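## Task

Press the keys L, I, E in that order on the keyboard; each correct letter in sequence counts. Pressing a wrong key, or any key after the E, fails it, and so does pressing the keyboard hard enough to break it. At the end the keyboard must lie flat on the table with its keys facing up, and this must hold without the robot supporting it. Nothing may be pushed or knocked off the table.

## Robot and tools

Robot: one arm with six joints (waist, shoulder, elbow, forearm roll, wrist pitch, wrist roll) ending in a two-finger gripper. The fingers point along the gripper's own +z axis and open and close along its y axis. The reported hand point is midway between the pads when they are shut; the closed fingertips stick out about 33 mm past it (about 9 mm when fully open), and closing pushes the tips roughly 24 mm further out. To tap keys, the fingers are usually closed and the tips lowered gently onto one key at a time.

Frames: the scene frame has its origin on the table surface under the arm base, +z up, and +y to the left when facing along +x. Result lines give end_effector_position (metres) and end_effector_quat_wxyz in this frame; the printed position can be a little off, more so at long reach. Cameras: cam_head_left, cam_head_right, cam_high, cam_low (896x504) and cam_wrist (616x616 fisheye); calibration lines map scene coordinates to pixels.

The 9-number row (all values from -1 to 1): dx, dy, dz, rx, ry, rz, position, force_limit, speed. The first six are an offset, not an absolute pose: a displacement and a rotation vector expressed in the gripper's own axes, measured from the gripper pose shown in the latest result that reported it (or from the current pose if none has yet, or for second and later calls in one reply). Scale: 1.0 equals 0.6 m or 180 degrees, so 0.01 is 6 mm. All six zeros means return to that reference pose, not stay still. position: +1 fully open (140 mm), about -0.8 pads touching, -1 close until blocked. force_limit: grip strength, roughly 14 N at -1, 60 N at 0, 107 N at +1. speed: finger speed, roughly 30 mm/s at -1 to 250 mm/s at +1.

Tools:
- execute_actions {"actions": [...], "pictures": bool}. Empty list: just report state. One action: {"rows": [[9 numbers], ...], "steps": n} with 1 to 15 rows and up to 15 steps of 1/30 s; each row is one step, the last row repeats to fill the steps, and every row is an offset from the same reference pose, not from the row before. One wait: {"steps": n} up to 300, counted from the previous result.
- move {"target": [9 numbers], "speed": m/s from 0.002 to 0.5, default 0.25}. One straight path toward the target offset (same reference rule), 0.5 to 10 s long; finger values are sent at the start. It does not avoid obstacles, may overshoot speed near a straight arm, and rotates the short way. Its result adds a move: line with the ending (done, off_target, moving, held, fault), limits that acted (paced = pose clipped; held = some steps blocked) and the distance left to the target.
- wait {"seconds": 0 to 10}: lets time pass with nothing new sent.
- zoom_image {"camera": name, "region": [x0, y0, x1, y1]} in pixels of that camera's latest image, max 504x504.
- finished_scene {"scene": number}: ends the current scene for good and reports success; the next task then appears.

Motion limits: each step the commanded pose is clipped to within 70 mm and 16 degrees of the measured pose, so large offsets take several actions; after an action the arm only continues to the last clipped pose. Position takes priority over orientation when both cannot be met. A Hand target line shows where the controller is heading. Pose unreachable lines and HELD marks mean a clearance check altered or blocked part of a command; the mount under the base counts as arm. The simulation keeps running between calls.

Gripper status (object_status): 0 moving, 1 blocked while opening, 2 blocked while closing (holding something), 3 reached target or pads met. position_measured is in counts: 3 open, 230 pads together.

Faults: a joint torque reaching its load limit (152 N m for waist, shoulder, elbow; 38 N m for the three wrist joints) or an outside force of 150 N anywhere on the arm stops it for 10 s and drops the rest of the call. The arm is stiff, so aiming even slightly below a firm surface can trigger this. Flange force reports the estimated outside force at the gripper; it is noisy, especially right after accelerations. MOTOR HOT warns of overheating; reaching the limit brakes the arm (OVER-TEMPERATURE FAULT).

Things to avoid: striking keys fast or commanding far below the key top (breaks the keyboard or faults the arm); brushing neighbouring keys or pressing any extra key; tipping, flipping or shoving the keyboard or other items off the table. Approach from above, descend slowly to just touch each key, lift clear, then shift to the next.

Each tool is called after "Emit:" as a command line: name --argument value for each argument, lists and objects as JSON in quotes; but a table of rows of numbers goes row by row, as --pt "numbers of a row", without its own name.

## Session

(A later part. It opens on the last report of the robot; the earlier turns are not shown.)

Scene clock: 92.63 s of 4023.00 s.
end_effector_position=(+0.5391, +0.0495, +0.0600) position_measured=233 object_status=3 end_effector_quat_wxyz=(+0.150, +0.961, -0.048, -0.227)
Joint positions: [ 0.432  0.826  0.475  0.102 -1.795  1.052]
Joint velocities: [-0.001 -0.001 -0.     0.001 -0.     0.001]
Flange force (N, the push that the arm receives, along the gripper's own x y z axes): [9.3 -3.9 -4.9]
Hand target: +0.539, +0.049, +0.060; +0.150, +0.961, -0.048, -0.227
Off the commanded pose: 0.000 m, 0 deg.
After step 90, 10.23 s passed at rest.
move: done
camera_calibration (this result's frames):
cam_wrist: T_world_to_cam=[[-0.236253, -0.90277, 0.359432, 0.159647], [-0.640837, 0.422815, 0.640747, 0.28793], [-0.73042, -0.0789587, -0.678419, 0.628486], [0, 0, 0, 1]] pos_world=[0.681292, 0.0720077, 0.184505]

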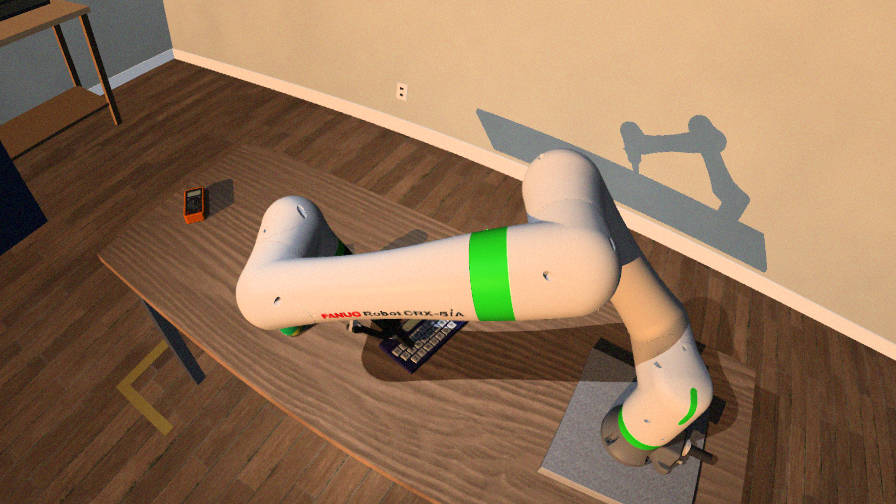

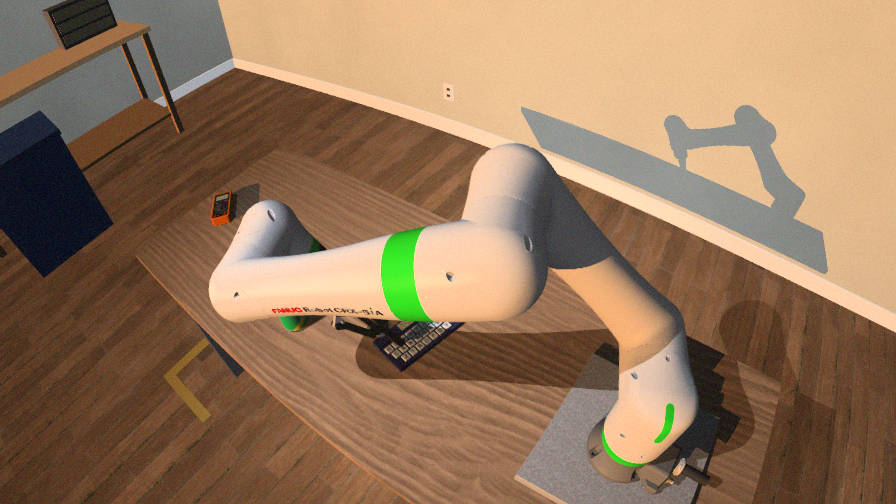

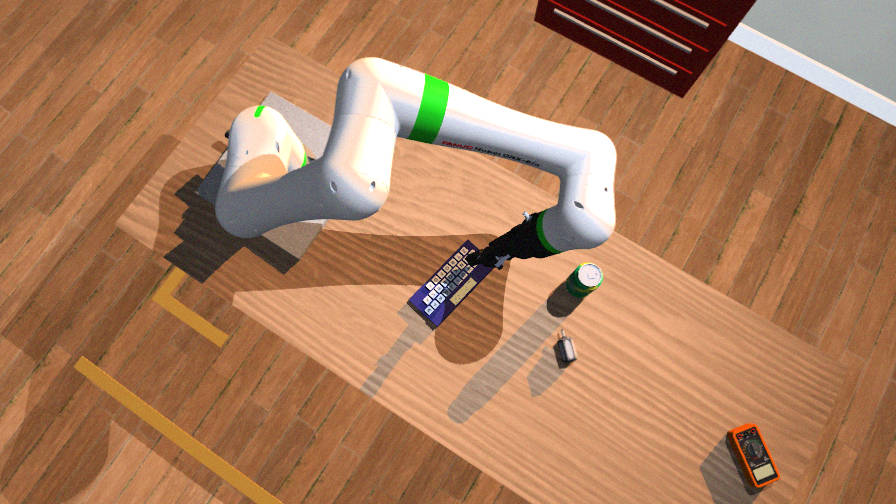

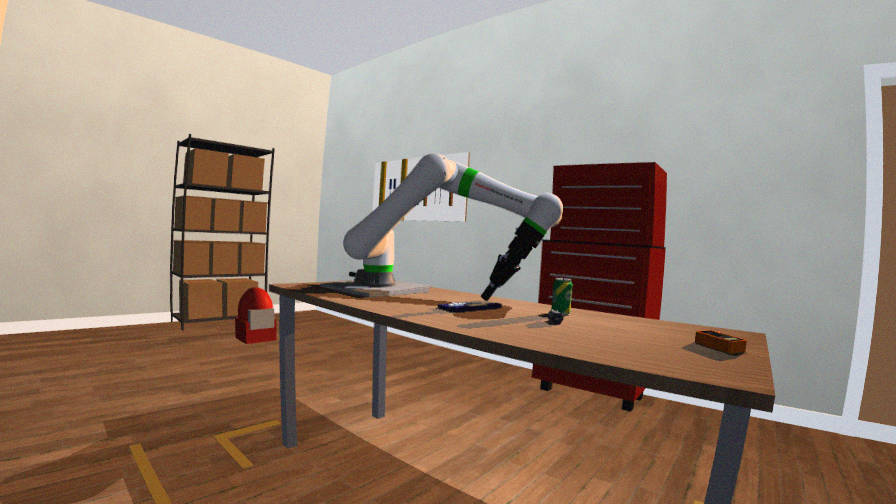

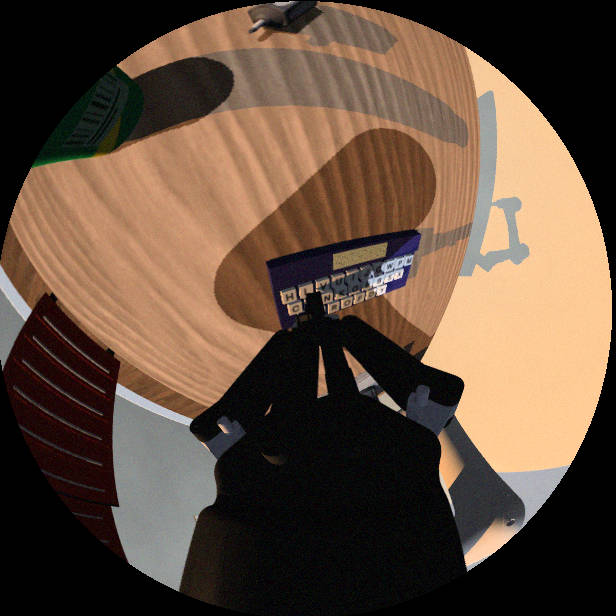

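Emit:
move --target '[0.00246, -0.00181, 0.00497, 0, 0, 0, -1, 0, 0]' --speed 0.01

Scene clock: 97.33 s of 4023.00 s.
end_effector_position=(+0.5391, +0.0494, +0.0565) position_measured=233 object_status=3 end_effector_quat_wxyz=(+0.150, +0.961, -0.048, -0.227)
Joint positions: [ 0.432  0.829  0.471  0.102 -1.789  1.052]
Joint velocities: [ 0.     0.001 -0.    -0.001 -0.    -0.   ]
Flange force (N, the push that the arm receives, along the gripper's own x y z axes): [10.3 -3.3 -4.9]
Hand target: +0.539, +0.049, +0.056; +0.150, +0.961, -0.048, -0.227
Off the commanded pose: 0.000 m, 0 deg.
After step 90, 1.00 s passed at rest.
move: done
camera_calibration (this result's frames):
cam_wrist: T_world_to_cam=[[-0.236251, -0.902749, 0.359487, 0.160876], [-0.640866, 0.422849, 0.640694, 0.290208], [-0.730394, -0.0790183, -0.67844, 0.626126], [0, 0, 0, 1]] pos_world=[0.68131, 0.0719916, 0.181021]

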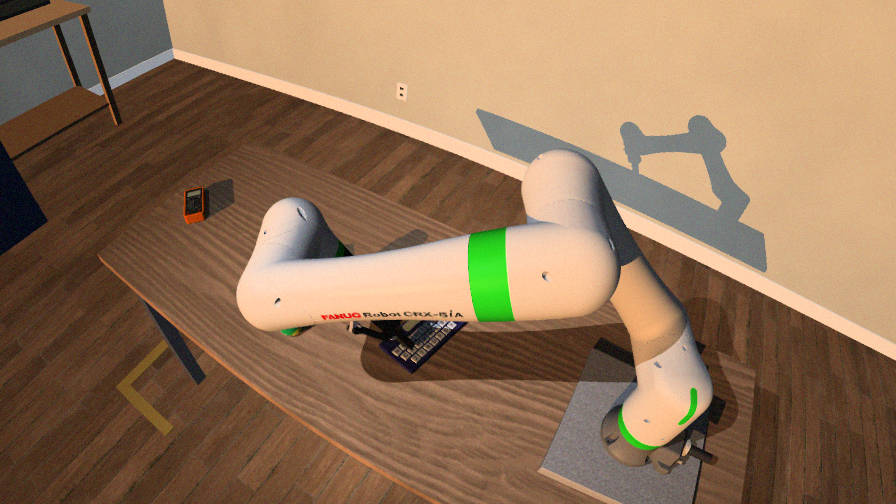

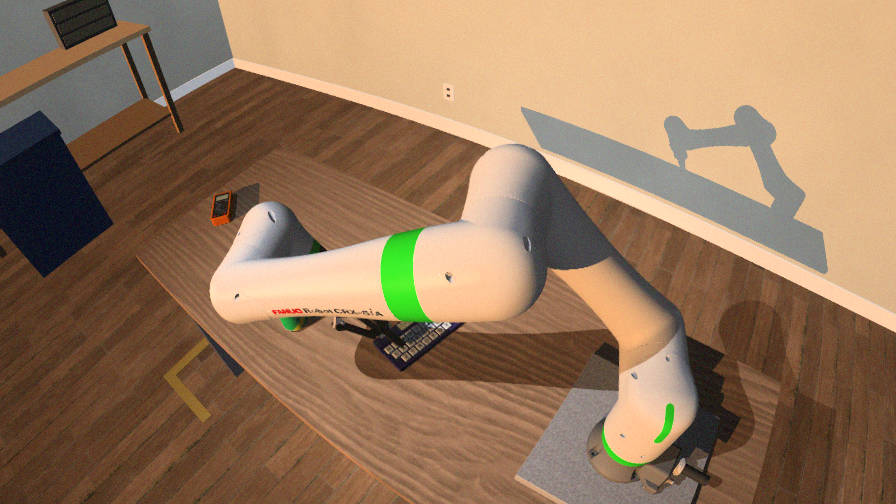

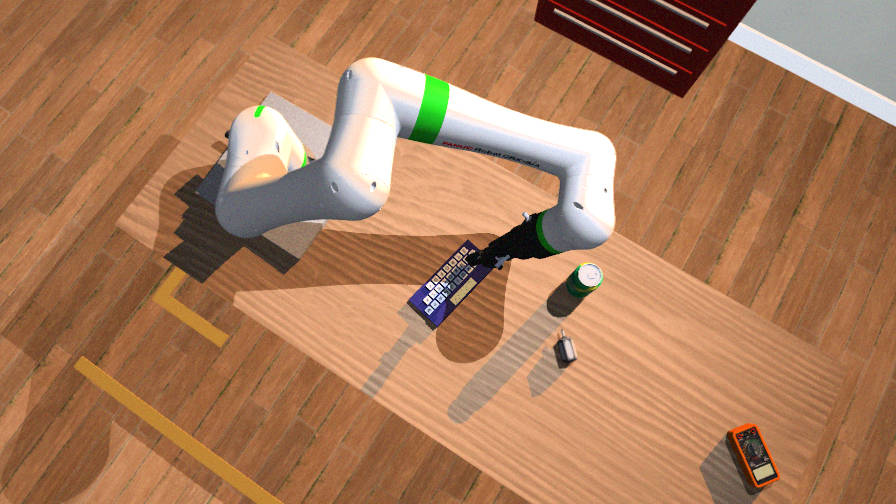

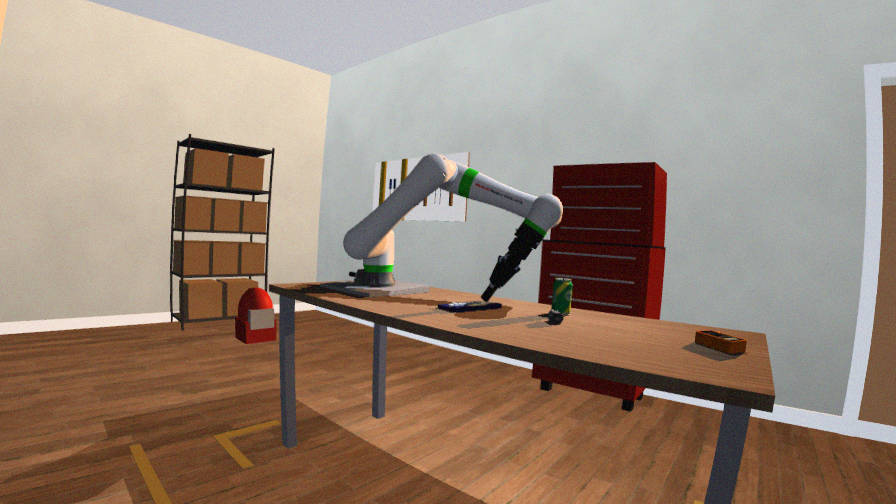

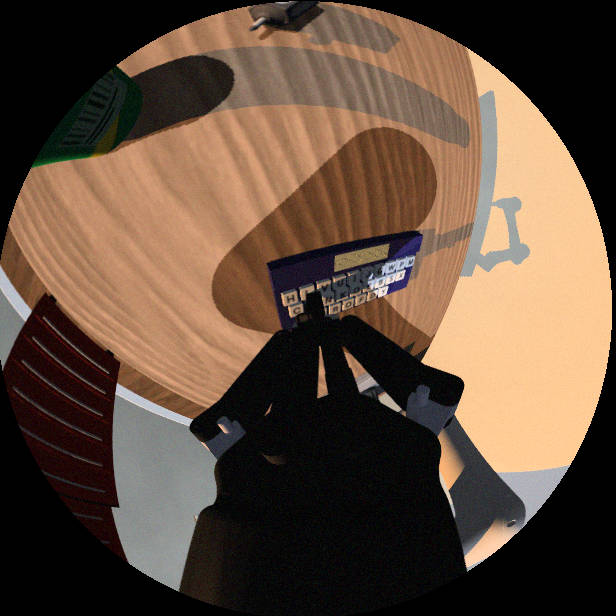

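Emit:
zoom_image --camera "cam_wrist" --region '[270, 235, 400, 325]'

Region (270, 235, 400, 325) of cam_wrist's 616x616 image, scaled by 3.877, with more detail than that image has; it fills the top 349 rows of this view, and the rest is white.

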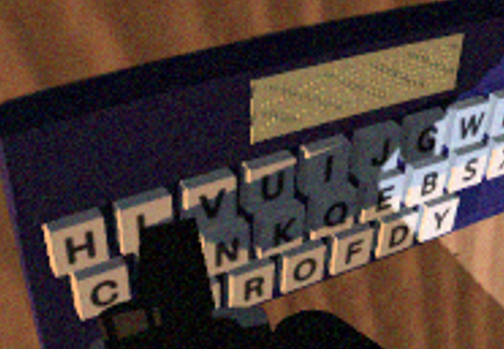

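Emit:
move --target '[0.001055, -0.000775, 0.002129, 0, 0, 0, -1, 0, 0]' --speed 0.005

Emit:
zoom_image --camera "cam_wrist" --region '[270, 235, 400, 325]'

Scene clock: 100.13 s of 4023.00 s.
end_effector_position=(+0.5391, +0.0494, +0.0550) position_measured=233 object_status=3 end_effector_quat_wxyz=(+0.150, +0.961, -0.048, -0.227)
Joint positions: [ 0.432  0.83   0.47   0.102 -1.786  1.052]
Joint velocities: [-0.001  0.    -0.     0.001 -0.    -0.   ]
Flange force (N, the push that the arm receives, along the gripper's own x y z axes): [9.2 -3.9 -5.6]
Hand target: +0.539, +0.049, +0.055; +0.150, +0.961, -0.048, -0.227
Off the commanded pose: 0.000 m, 0 deg.
move: done
camera_calibration (this result's frames):
cam_wrist: T_world_to_cam=[[-0.236262, -0.90276, 0.359451, 0.161438], [-0.640843, 0.422833, 0.640728, 0.291151], [-0.730411, -0.0789716, -0.678427, 0.625105], [0, 0, 0, 1]] pos_world=[0.681307, 0.0719964, 0.179511]

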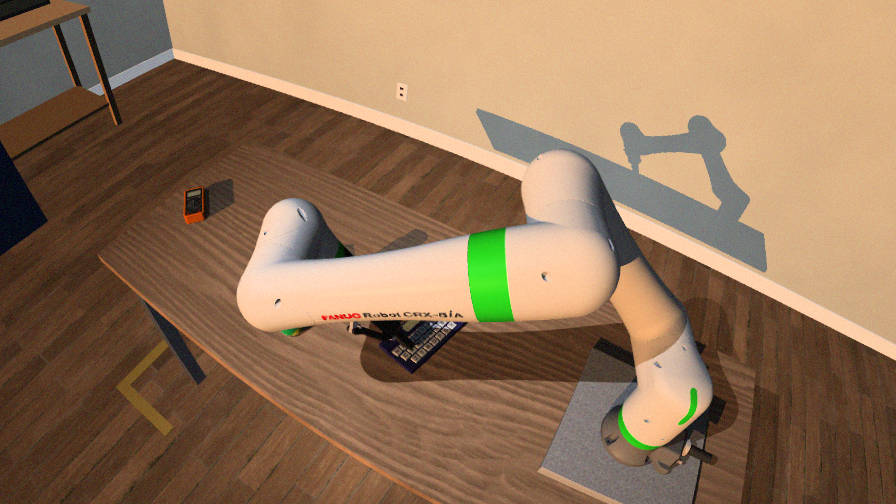

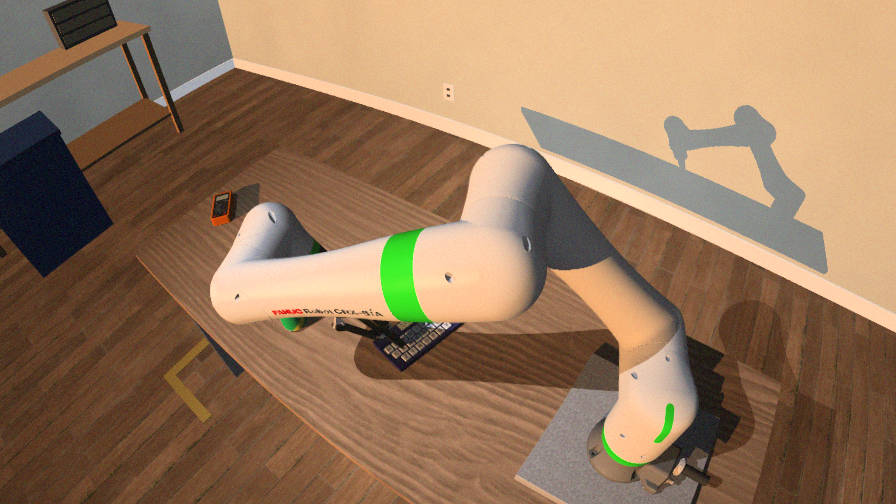

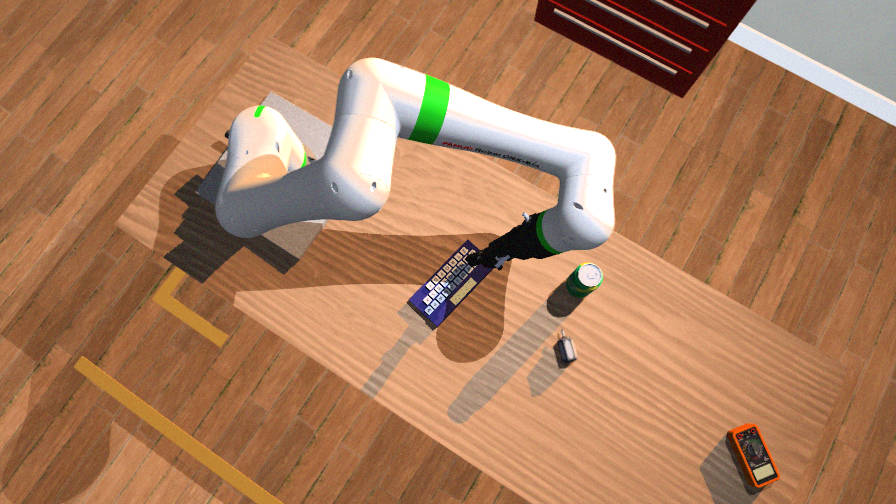

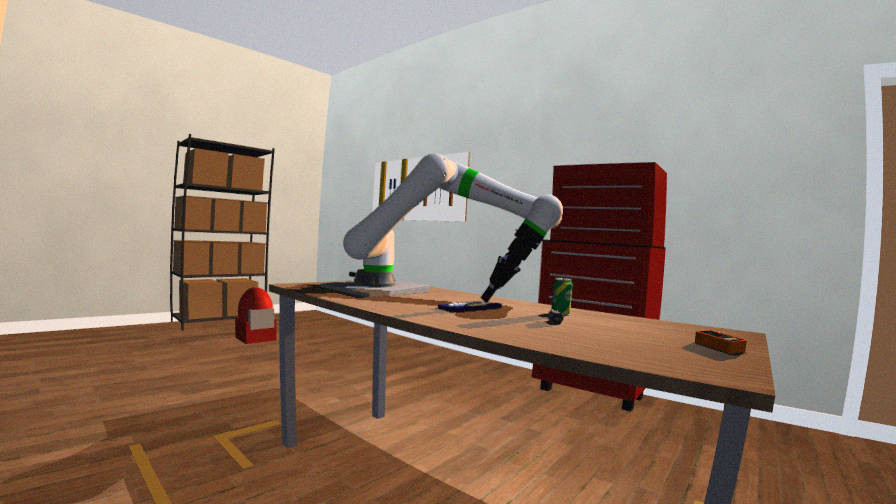

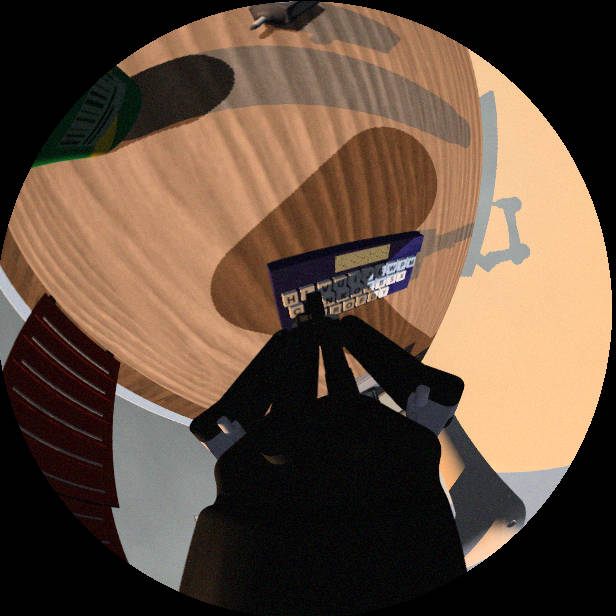

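Region (270, 235, 400, 325) of cam_wrist's 616x616 image, scaled by 3.877, with more detail than that image has; it fills the top 349 rows of this view, and the rest is white.

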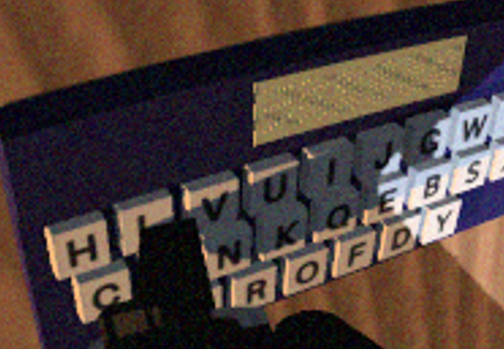

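Not pressed yet. Down 1 mm more.

Emit:
move --target '[0.000703, -0.000517, 0.00142, 0, 0, 0, -1, 0, 0]' --speed 0.004

Emit:
zoom_image --camera "cam_wrist" --region '[270, 235, 400, 325]'

Scene clock: 101.90 s of 4023.00 s.
end_effector_position=(+0.5391, +0.0494, +0.0540) position_measured=233 object_status=3 end_effector_quat_wxyz=(+0.150, +0.961, -0.048, -0.227)
Joint positions: [ 0.432  0.831  0.469  0.102 -1.784  1.051]
Joint velocities: [-0.001  0.001  0.    -0.     0.001 -0.   ]
Flange force (N, the push that the arm receives, along the gripper's own x y z axes): [10.1 -4.7 -6.6]
Hand target: +0.539, +0.049, +0.054; +0.150, +0.961, -0.048, -0.227
Off the commanded pose: 0.000 m, 0 deg.
move: done
camera_calibration (this result's frames):
cam_wrist: T_world_to_cam=[[-0.236263, -0.902756, 0.35946, 0.161793], [-0.640846, 0.42284, 0.640721, 0.291797], [-0.730408, -0.0789798, -0.678429, 0.624429], [0, 0, 0, 1]] pos_world=[0.681311, 0.0719931, 0.178512]

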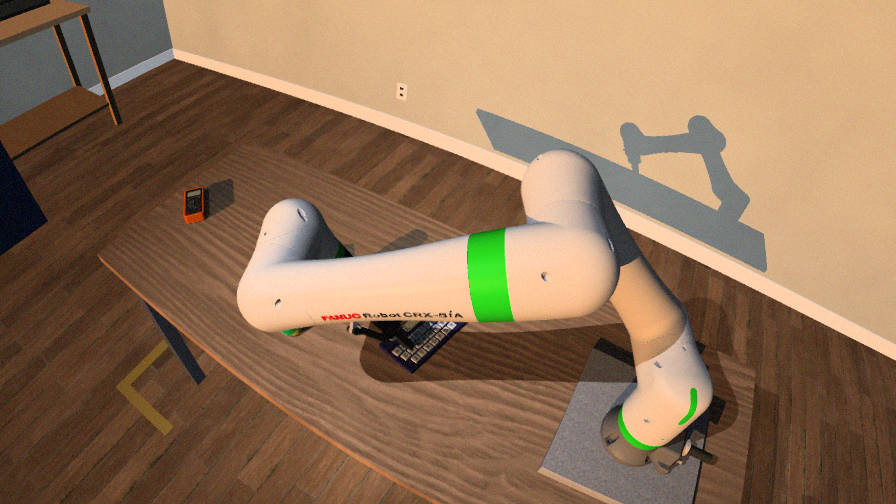

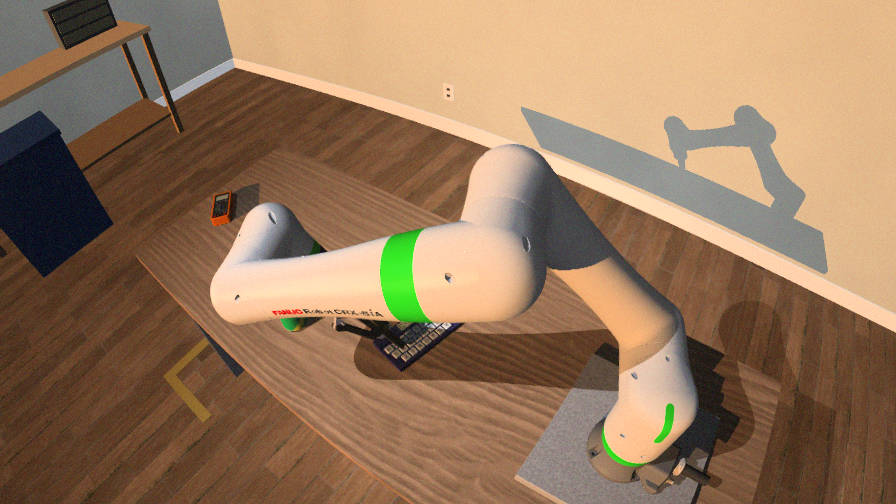

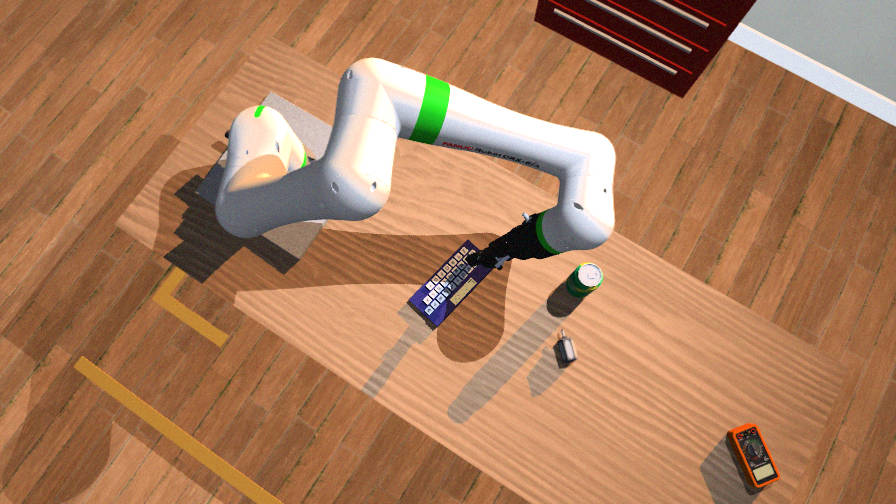

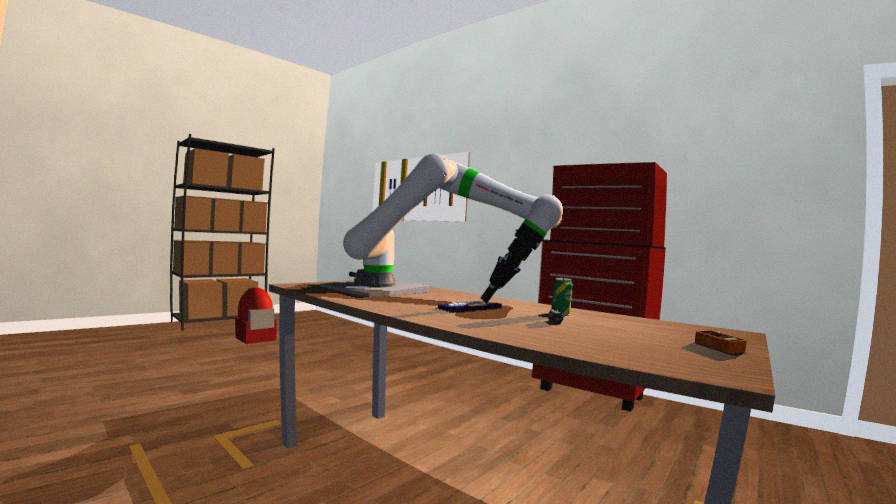

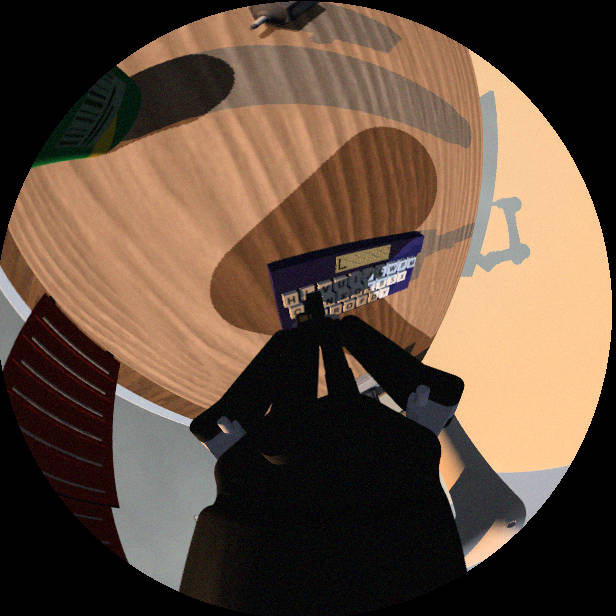

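Region (270, 235, 400, 325) of cam_wrist's 616x616 image, scaled by 3.877, with more detail than that image has; it fills the top 349 rows of this view, and the rest is white.

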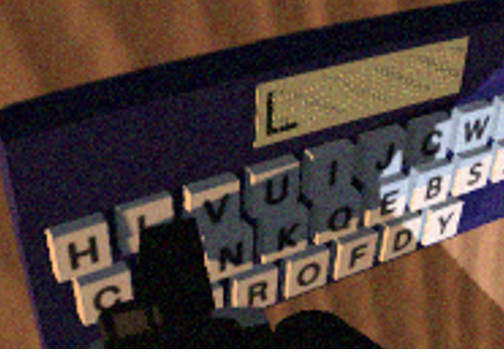

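Emit:
move --target '[-0.005625, 0.004135, -0.011356, 0, 0, 0, -1, 0, 0]' --speed 0.03

Scene clock: 103.90 s of 4023.00 s.
end_effector_position=(+0.5391, +0.0494, +0.0620) position_measured=233 object_status=3 end_effector_quat_wxyz=(+0.150, +0.961, -0.048, -0.227)
Joint positions: [ 0.432  0.824  0.477  0.102 -1.799  1.052]
Joint velocities: [-0.    -0.001  0.     0.    -0.001  0.   ]
Flange force (N, the push that the arm receives, along the gripper's own x y z axes): [8.4 -4.5 -5.1]
Hand target: +0.539, +0.049, +0.062; +0.150, +0.961, -0.048, -0.227
Off the commanded pose: 0.000 m, 0 deg.
move: done
camera_calibration (this result's frames):
cam_wrist: T_world_to_cam=[[-0.236331, -0.902768, 0.359384, 0.158954], [-0.640779, 0.422838, 0.640788, 0.286622], [-0.730445, -0.0788475, -0.678405, 0.629832], [0, 0, 0, 1]] pos_world=[0.681285, 0.0719644, 0.186492]

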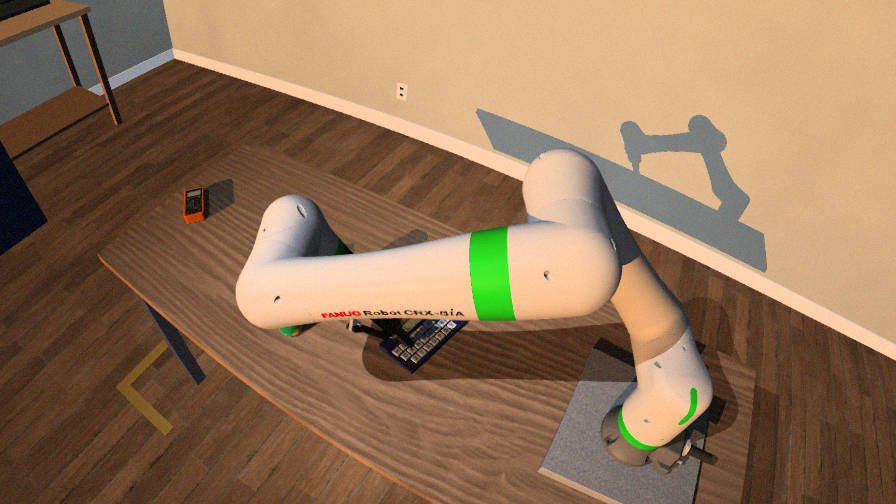

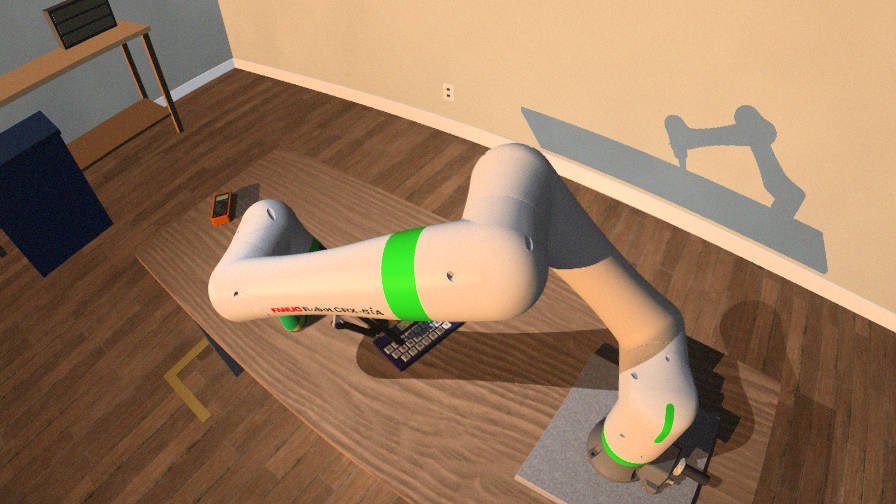

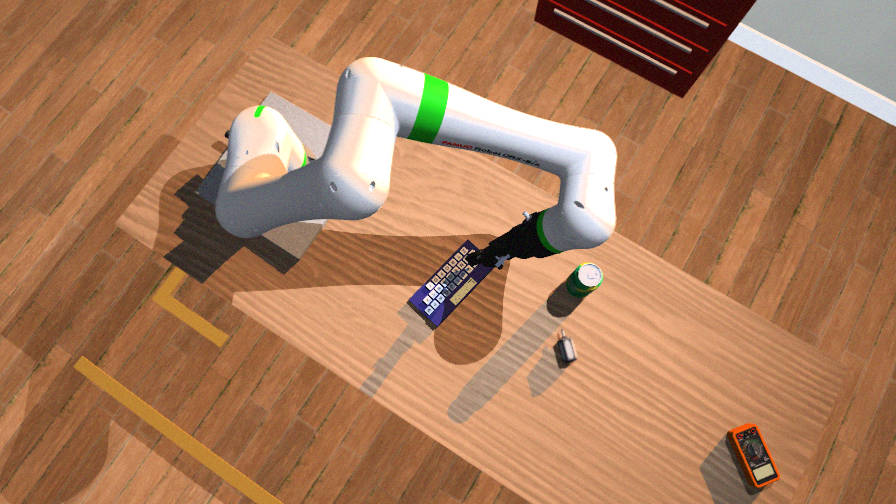

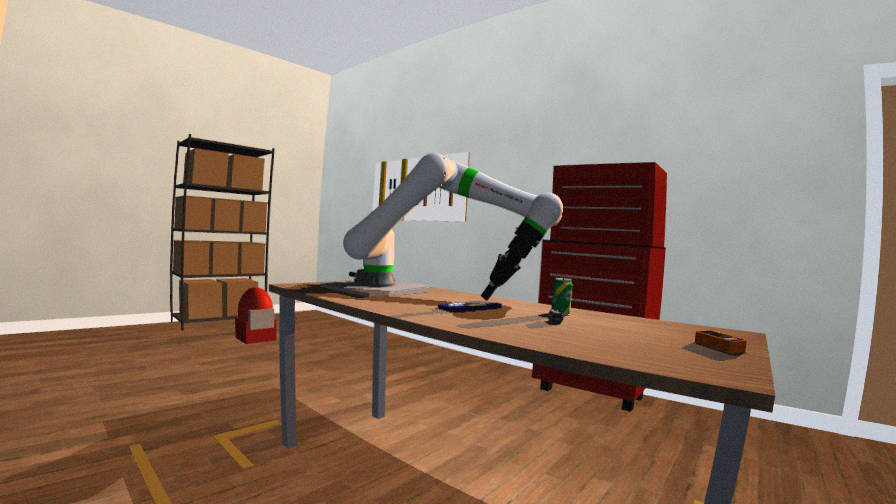

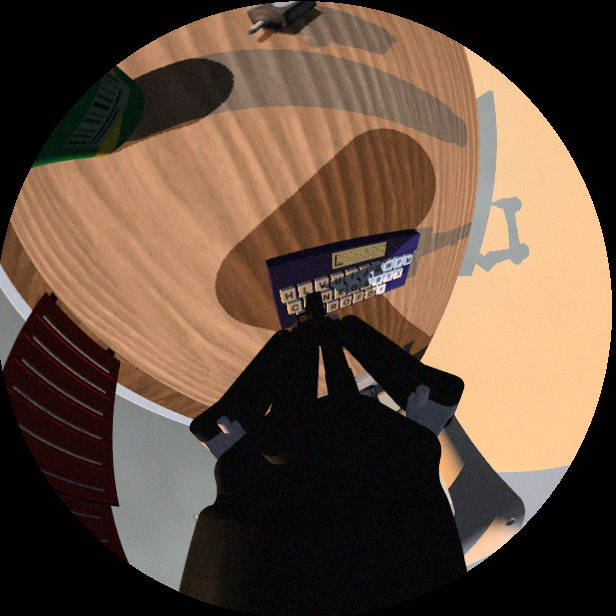

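Emit:
move --target '[0.00172, 0.09428, 0.03347, 0, 0, 0, -1, 0, 0]' --speed 0.07

Emit:
zoom_image --camera "cam_wrist" --region '[260, 240, 360, 330]'

Scene clock: 107.97 s of 4023.00 s.
end_effector_position=(+0.5296, -0.0098, +0.0621) position_measured=233 object_status=3 end_effector_quat_wxyz=(+0.150, +0.961, -0.048, -0.227)
Joint positions: [ 0.357  0.769  0.376  0.142 -1.746  1.118]
Joint velocities: [ 0.001 -0.001 -0.    -0.     0.    -0.001]
Flange force (N, the push that the arm receives, along the gripper's own x y z axes): [11.6 -3.5 -7.5]
Hand target: +0.530, -0.010, +0.062; +0.150, +0.961, -0.048, -0.227
Off the commanded pose: 0.000 m, 0 deg.
move: done
camera_calibration (this result's frames):
cam_wrist: T_world_to_cam=[[-0.236505, -0.902676, 0.359501, 0.103246], [-0.640834, 0.423031, 0.640607, 0.305584], [-0.73034, -0.0788737, -0.678514, 0.618257], [0, 0, 0, 1]] pos_world=[0.671784, 0.0126902, 0.18662]

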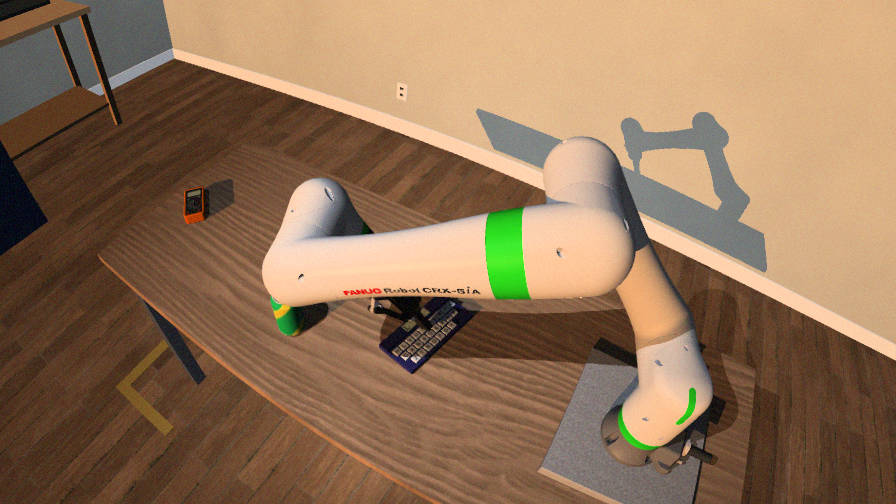

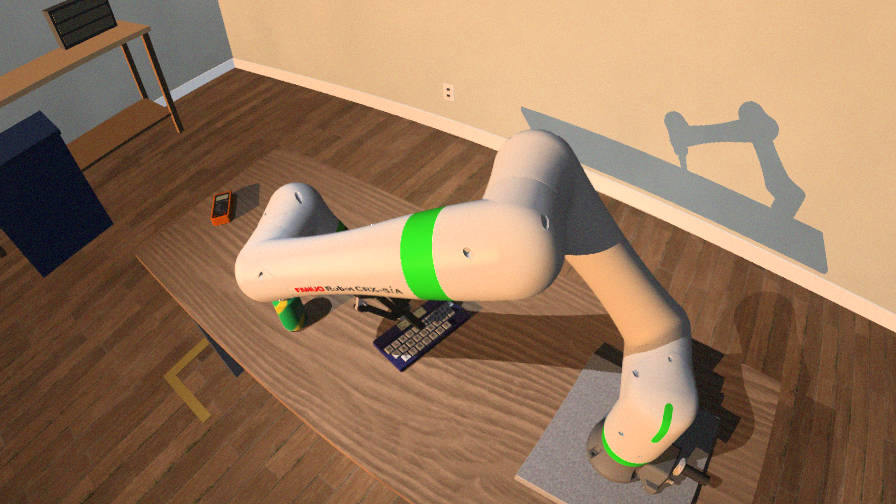

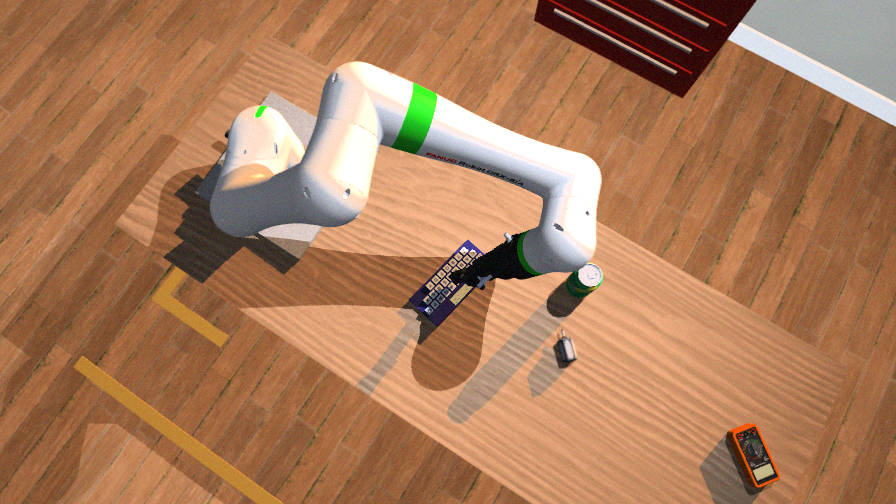

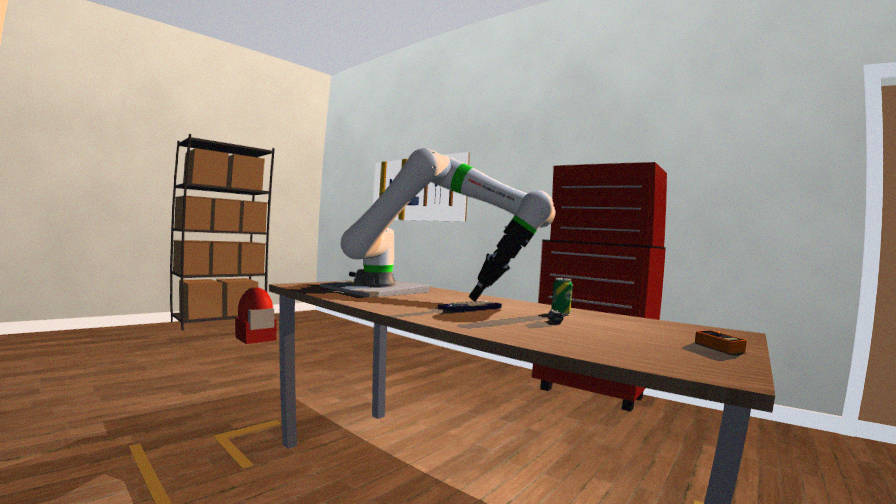

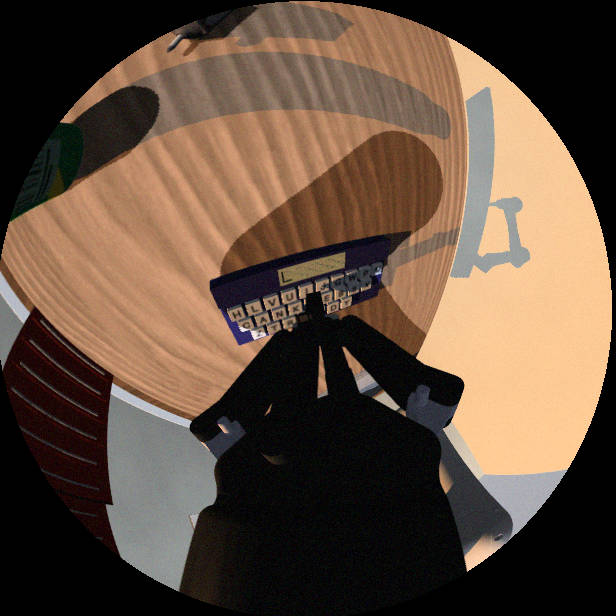

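Region (260, 240, 360, 330) of cam_wrist's 616x616 image, scaled by 5.040, with more detail than that image has; it fills the top 454 rows of this view, and the rest is white.

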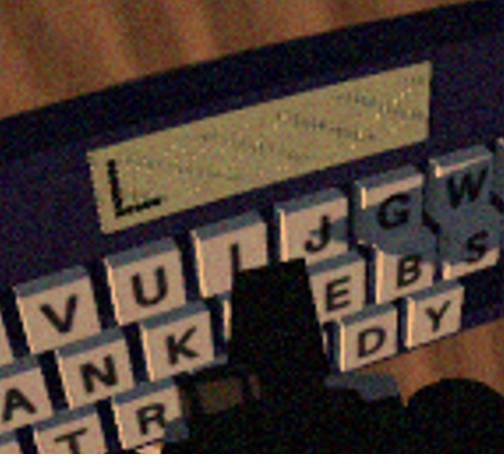

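Emit:
move --target '[0.004992, -0.00367, 0.010078, 0, 0, 0, -1, 0, 0]' --speed 0.012

Emit:
zoom_image --camera "cam_wrist" --region '[260, 240, 360, 330]'

Scene clock: 111.20 s of 4023.00 s.
end_effector_position=(+0.5296, -0.0099, +0.0550) position_measured=233 object_status=3 end_effector_quat_wxyz=(+0.150, +0.961, -0.048, -0.227)
Joint positions: [ 0.357  0.775  0.37   0.142 -1.733  1.116]
Joint velocities: [ 0.001  0.    -0.     0.002  0.    -0.002]
Flange force (N, the push that the arm receives, along the gripper's own x y z axes): [10.0 -3.7 -5.1]
Hand target: +0.530, -0.010, +0.055; +0.150, +0.961, -0.048, -0.227
Off the commanded pose: 0.000 m, 0 deg.
move: done
camera_calibration (this result's frames):
cam_wrist: T_world_to_cam=[[-0.2365, -0.902646, 0.359581, 0.105755], [-0.640865, 0.42308, 0.640543, 0.310182], [-0.730315, -0.0789546, -0.678532, 0.61346], [0, 0, 0, 1]] pos_world=[0.671815, 0.0126632, 0.17954]

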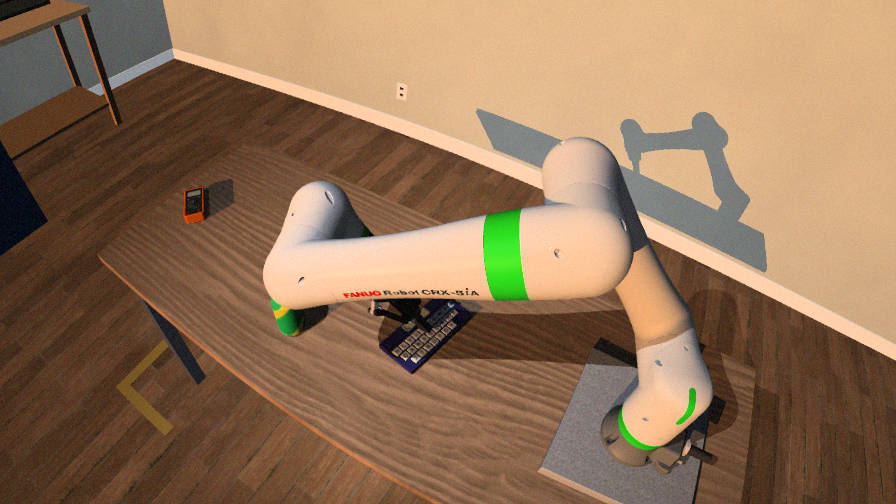

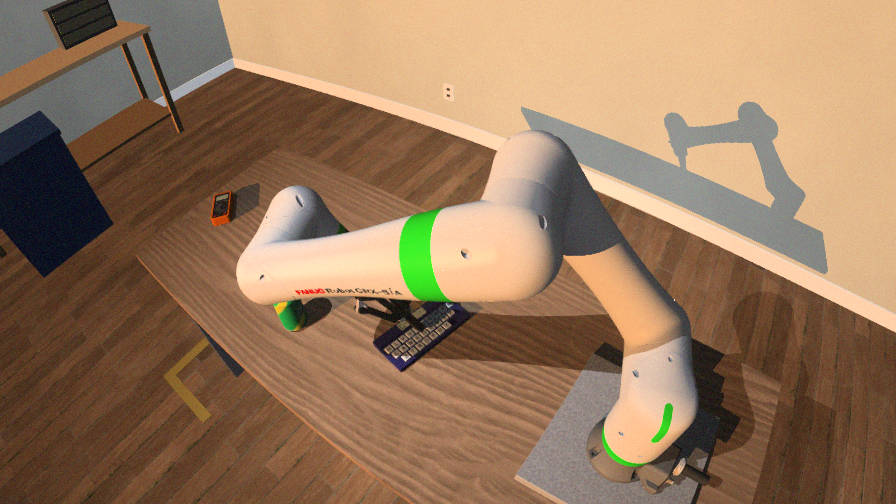

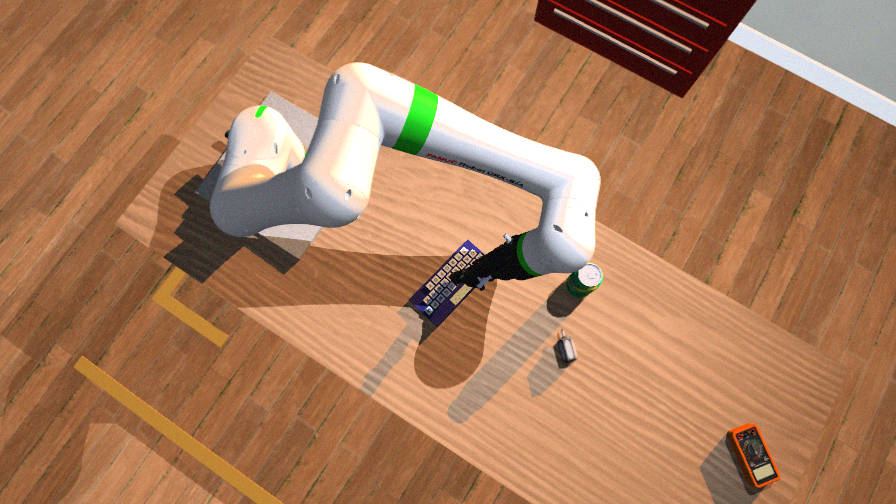

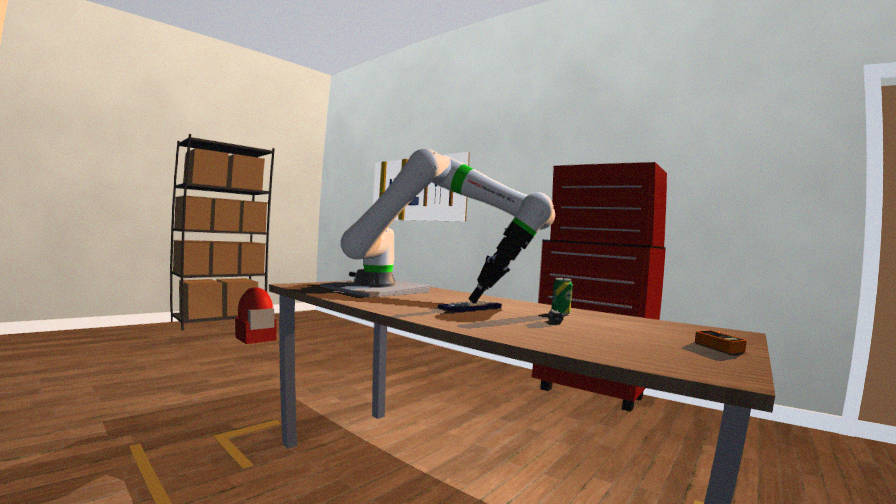

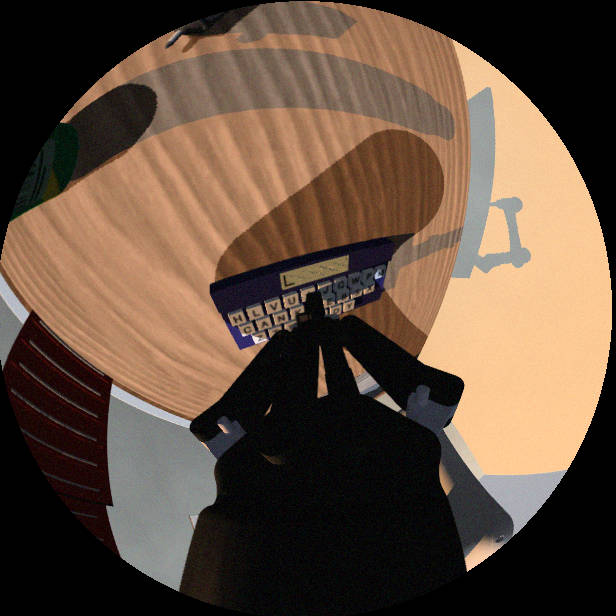

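Region (260, 240, 360, 330) of cam_wrist's 616x616 image, scaled by 5.040, with more detail than that image has; it fills the top 454 rows of this view, and the rest is white.

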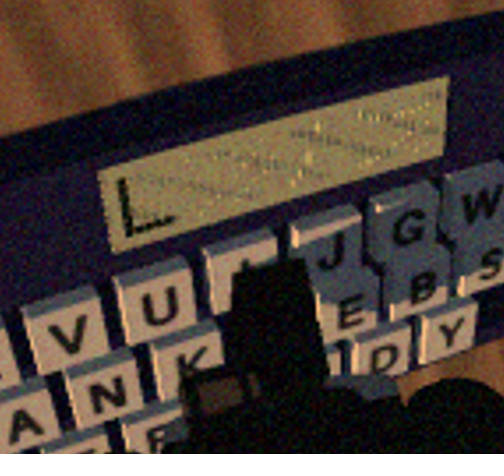

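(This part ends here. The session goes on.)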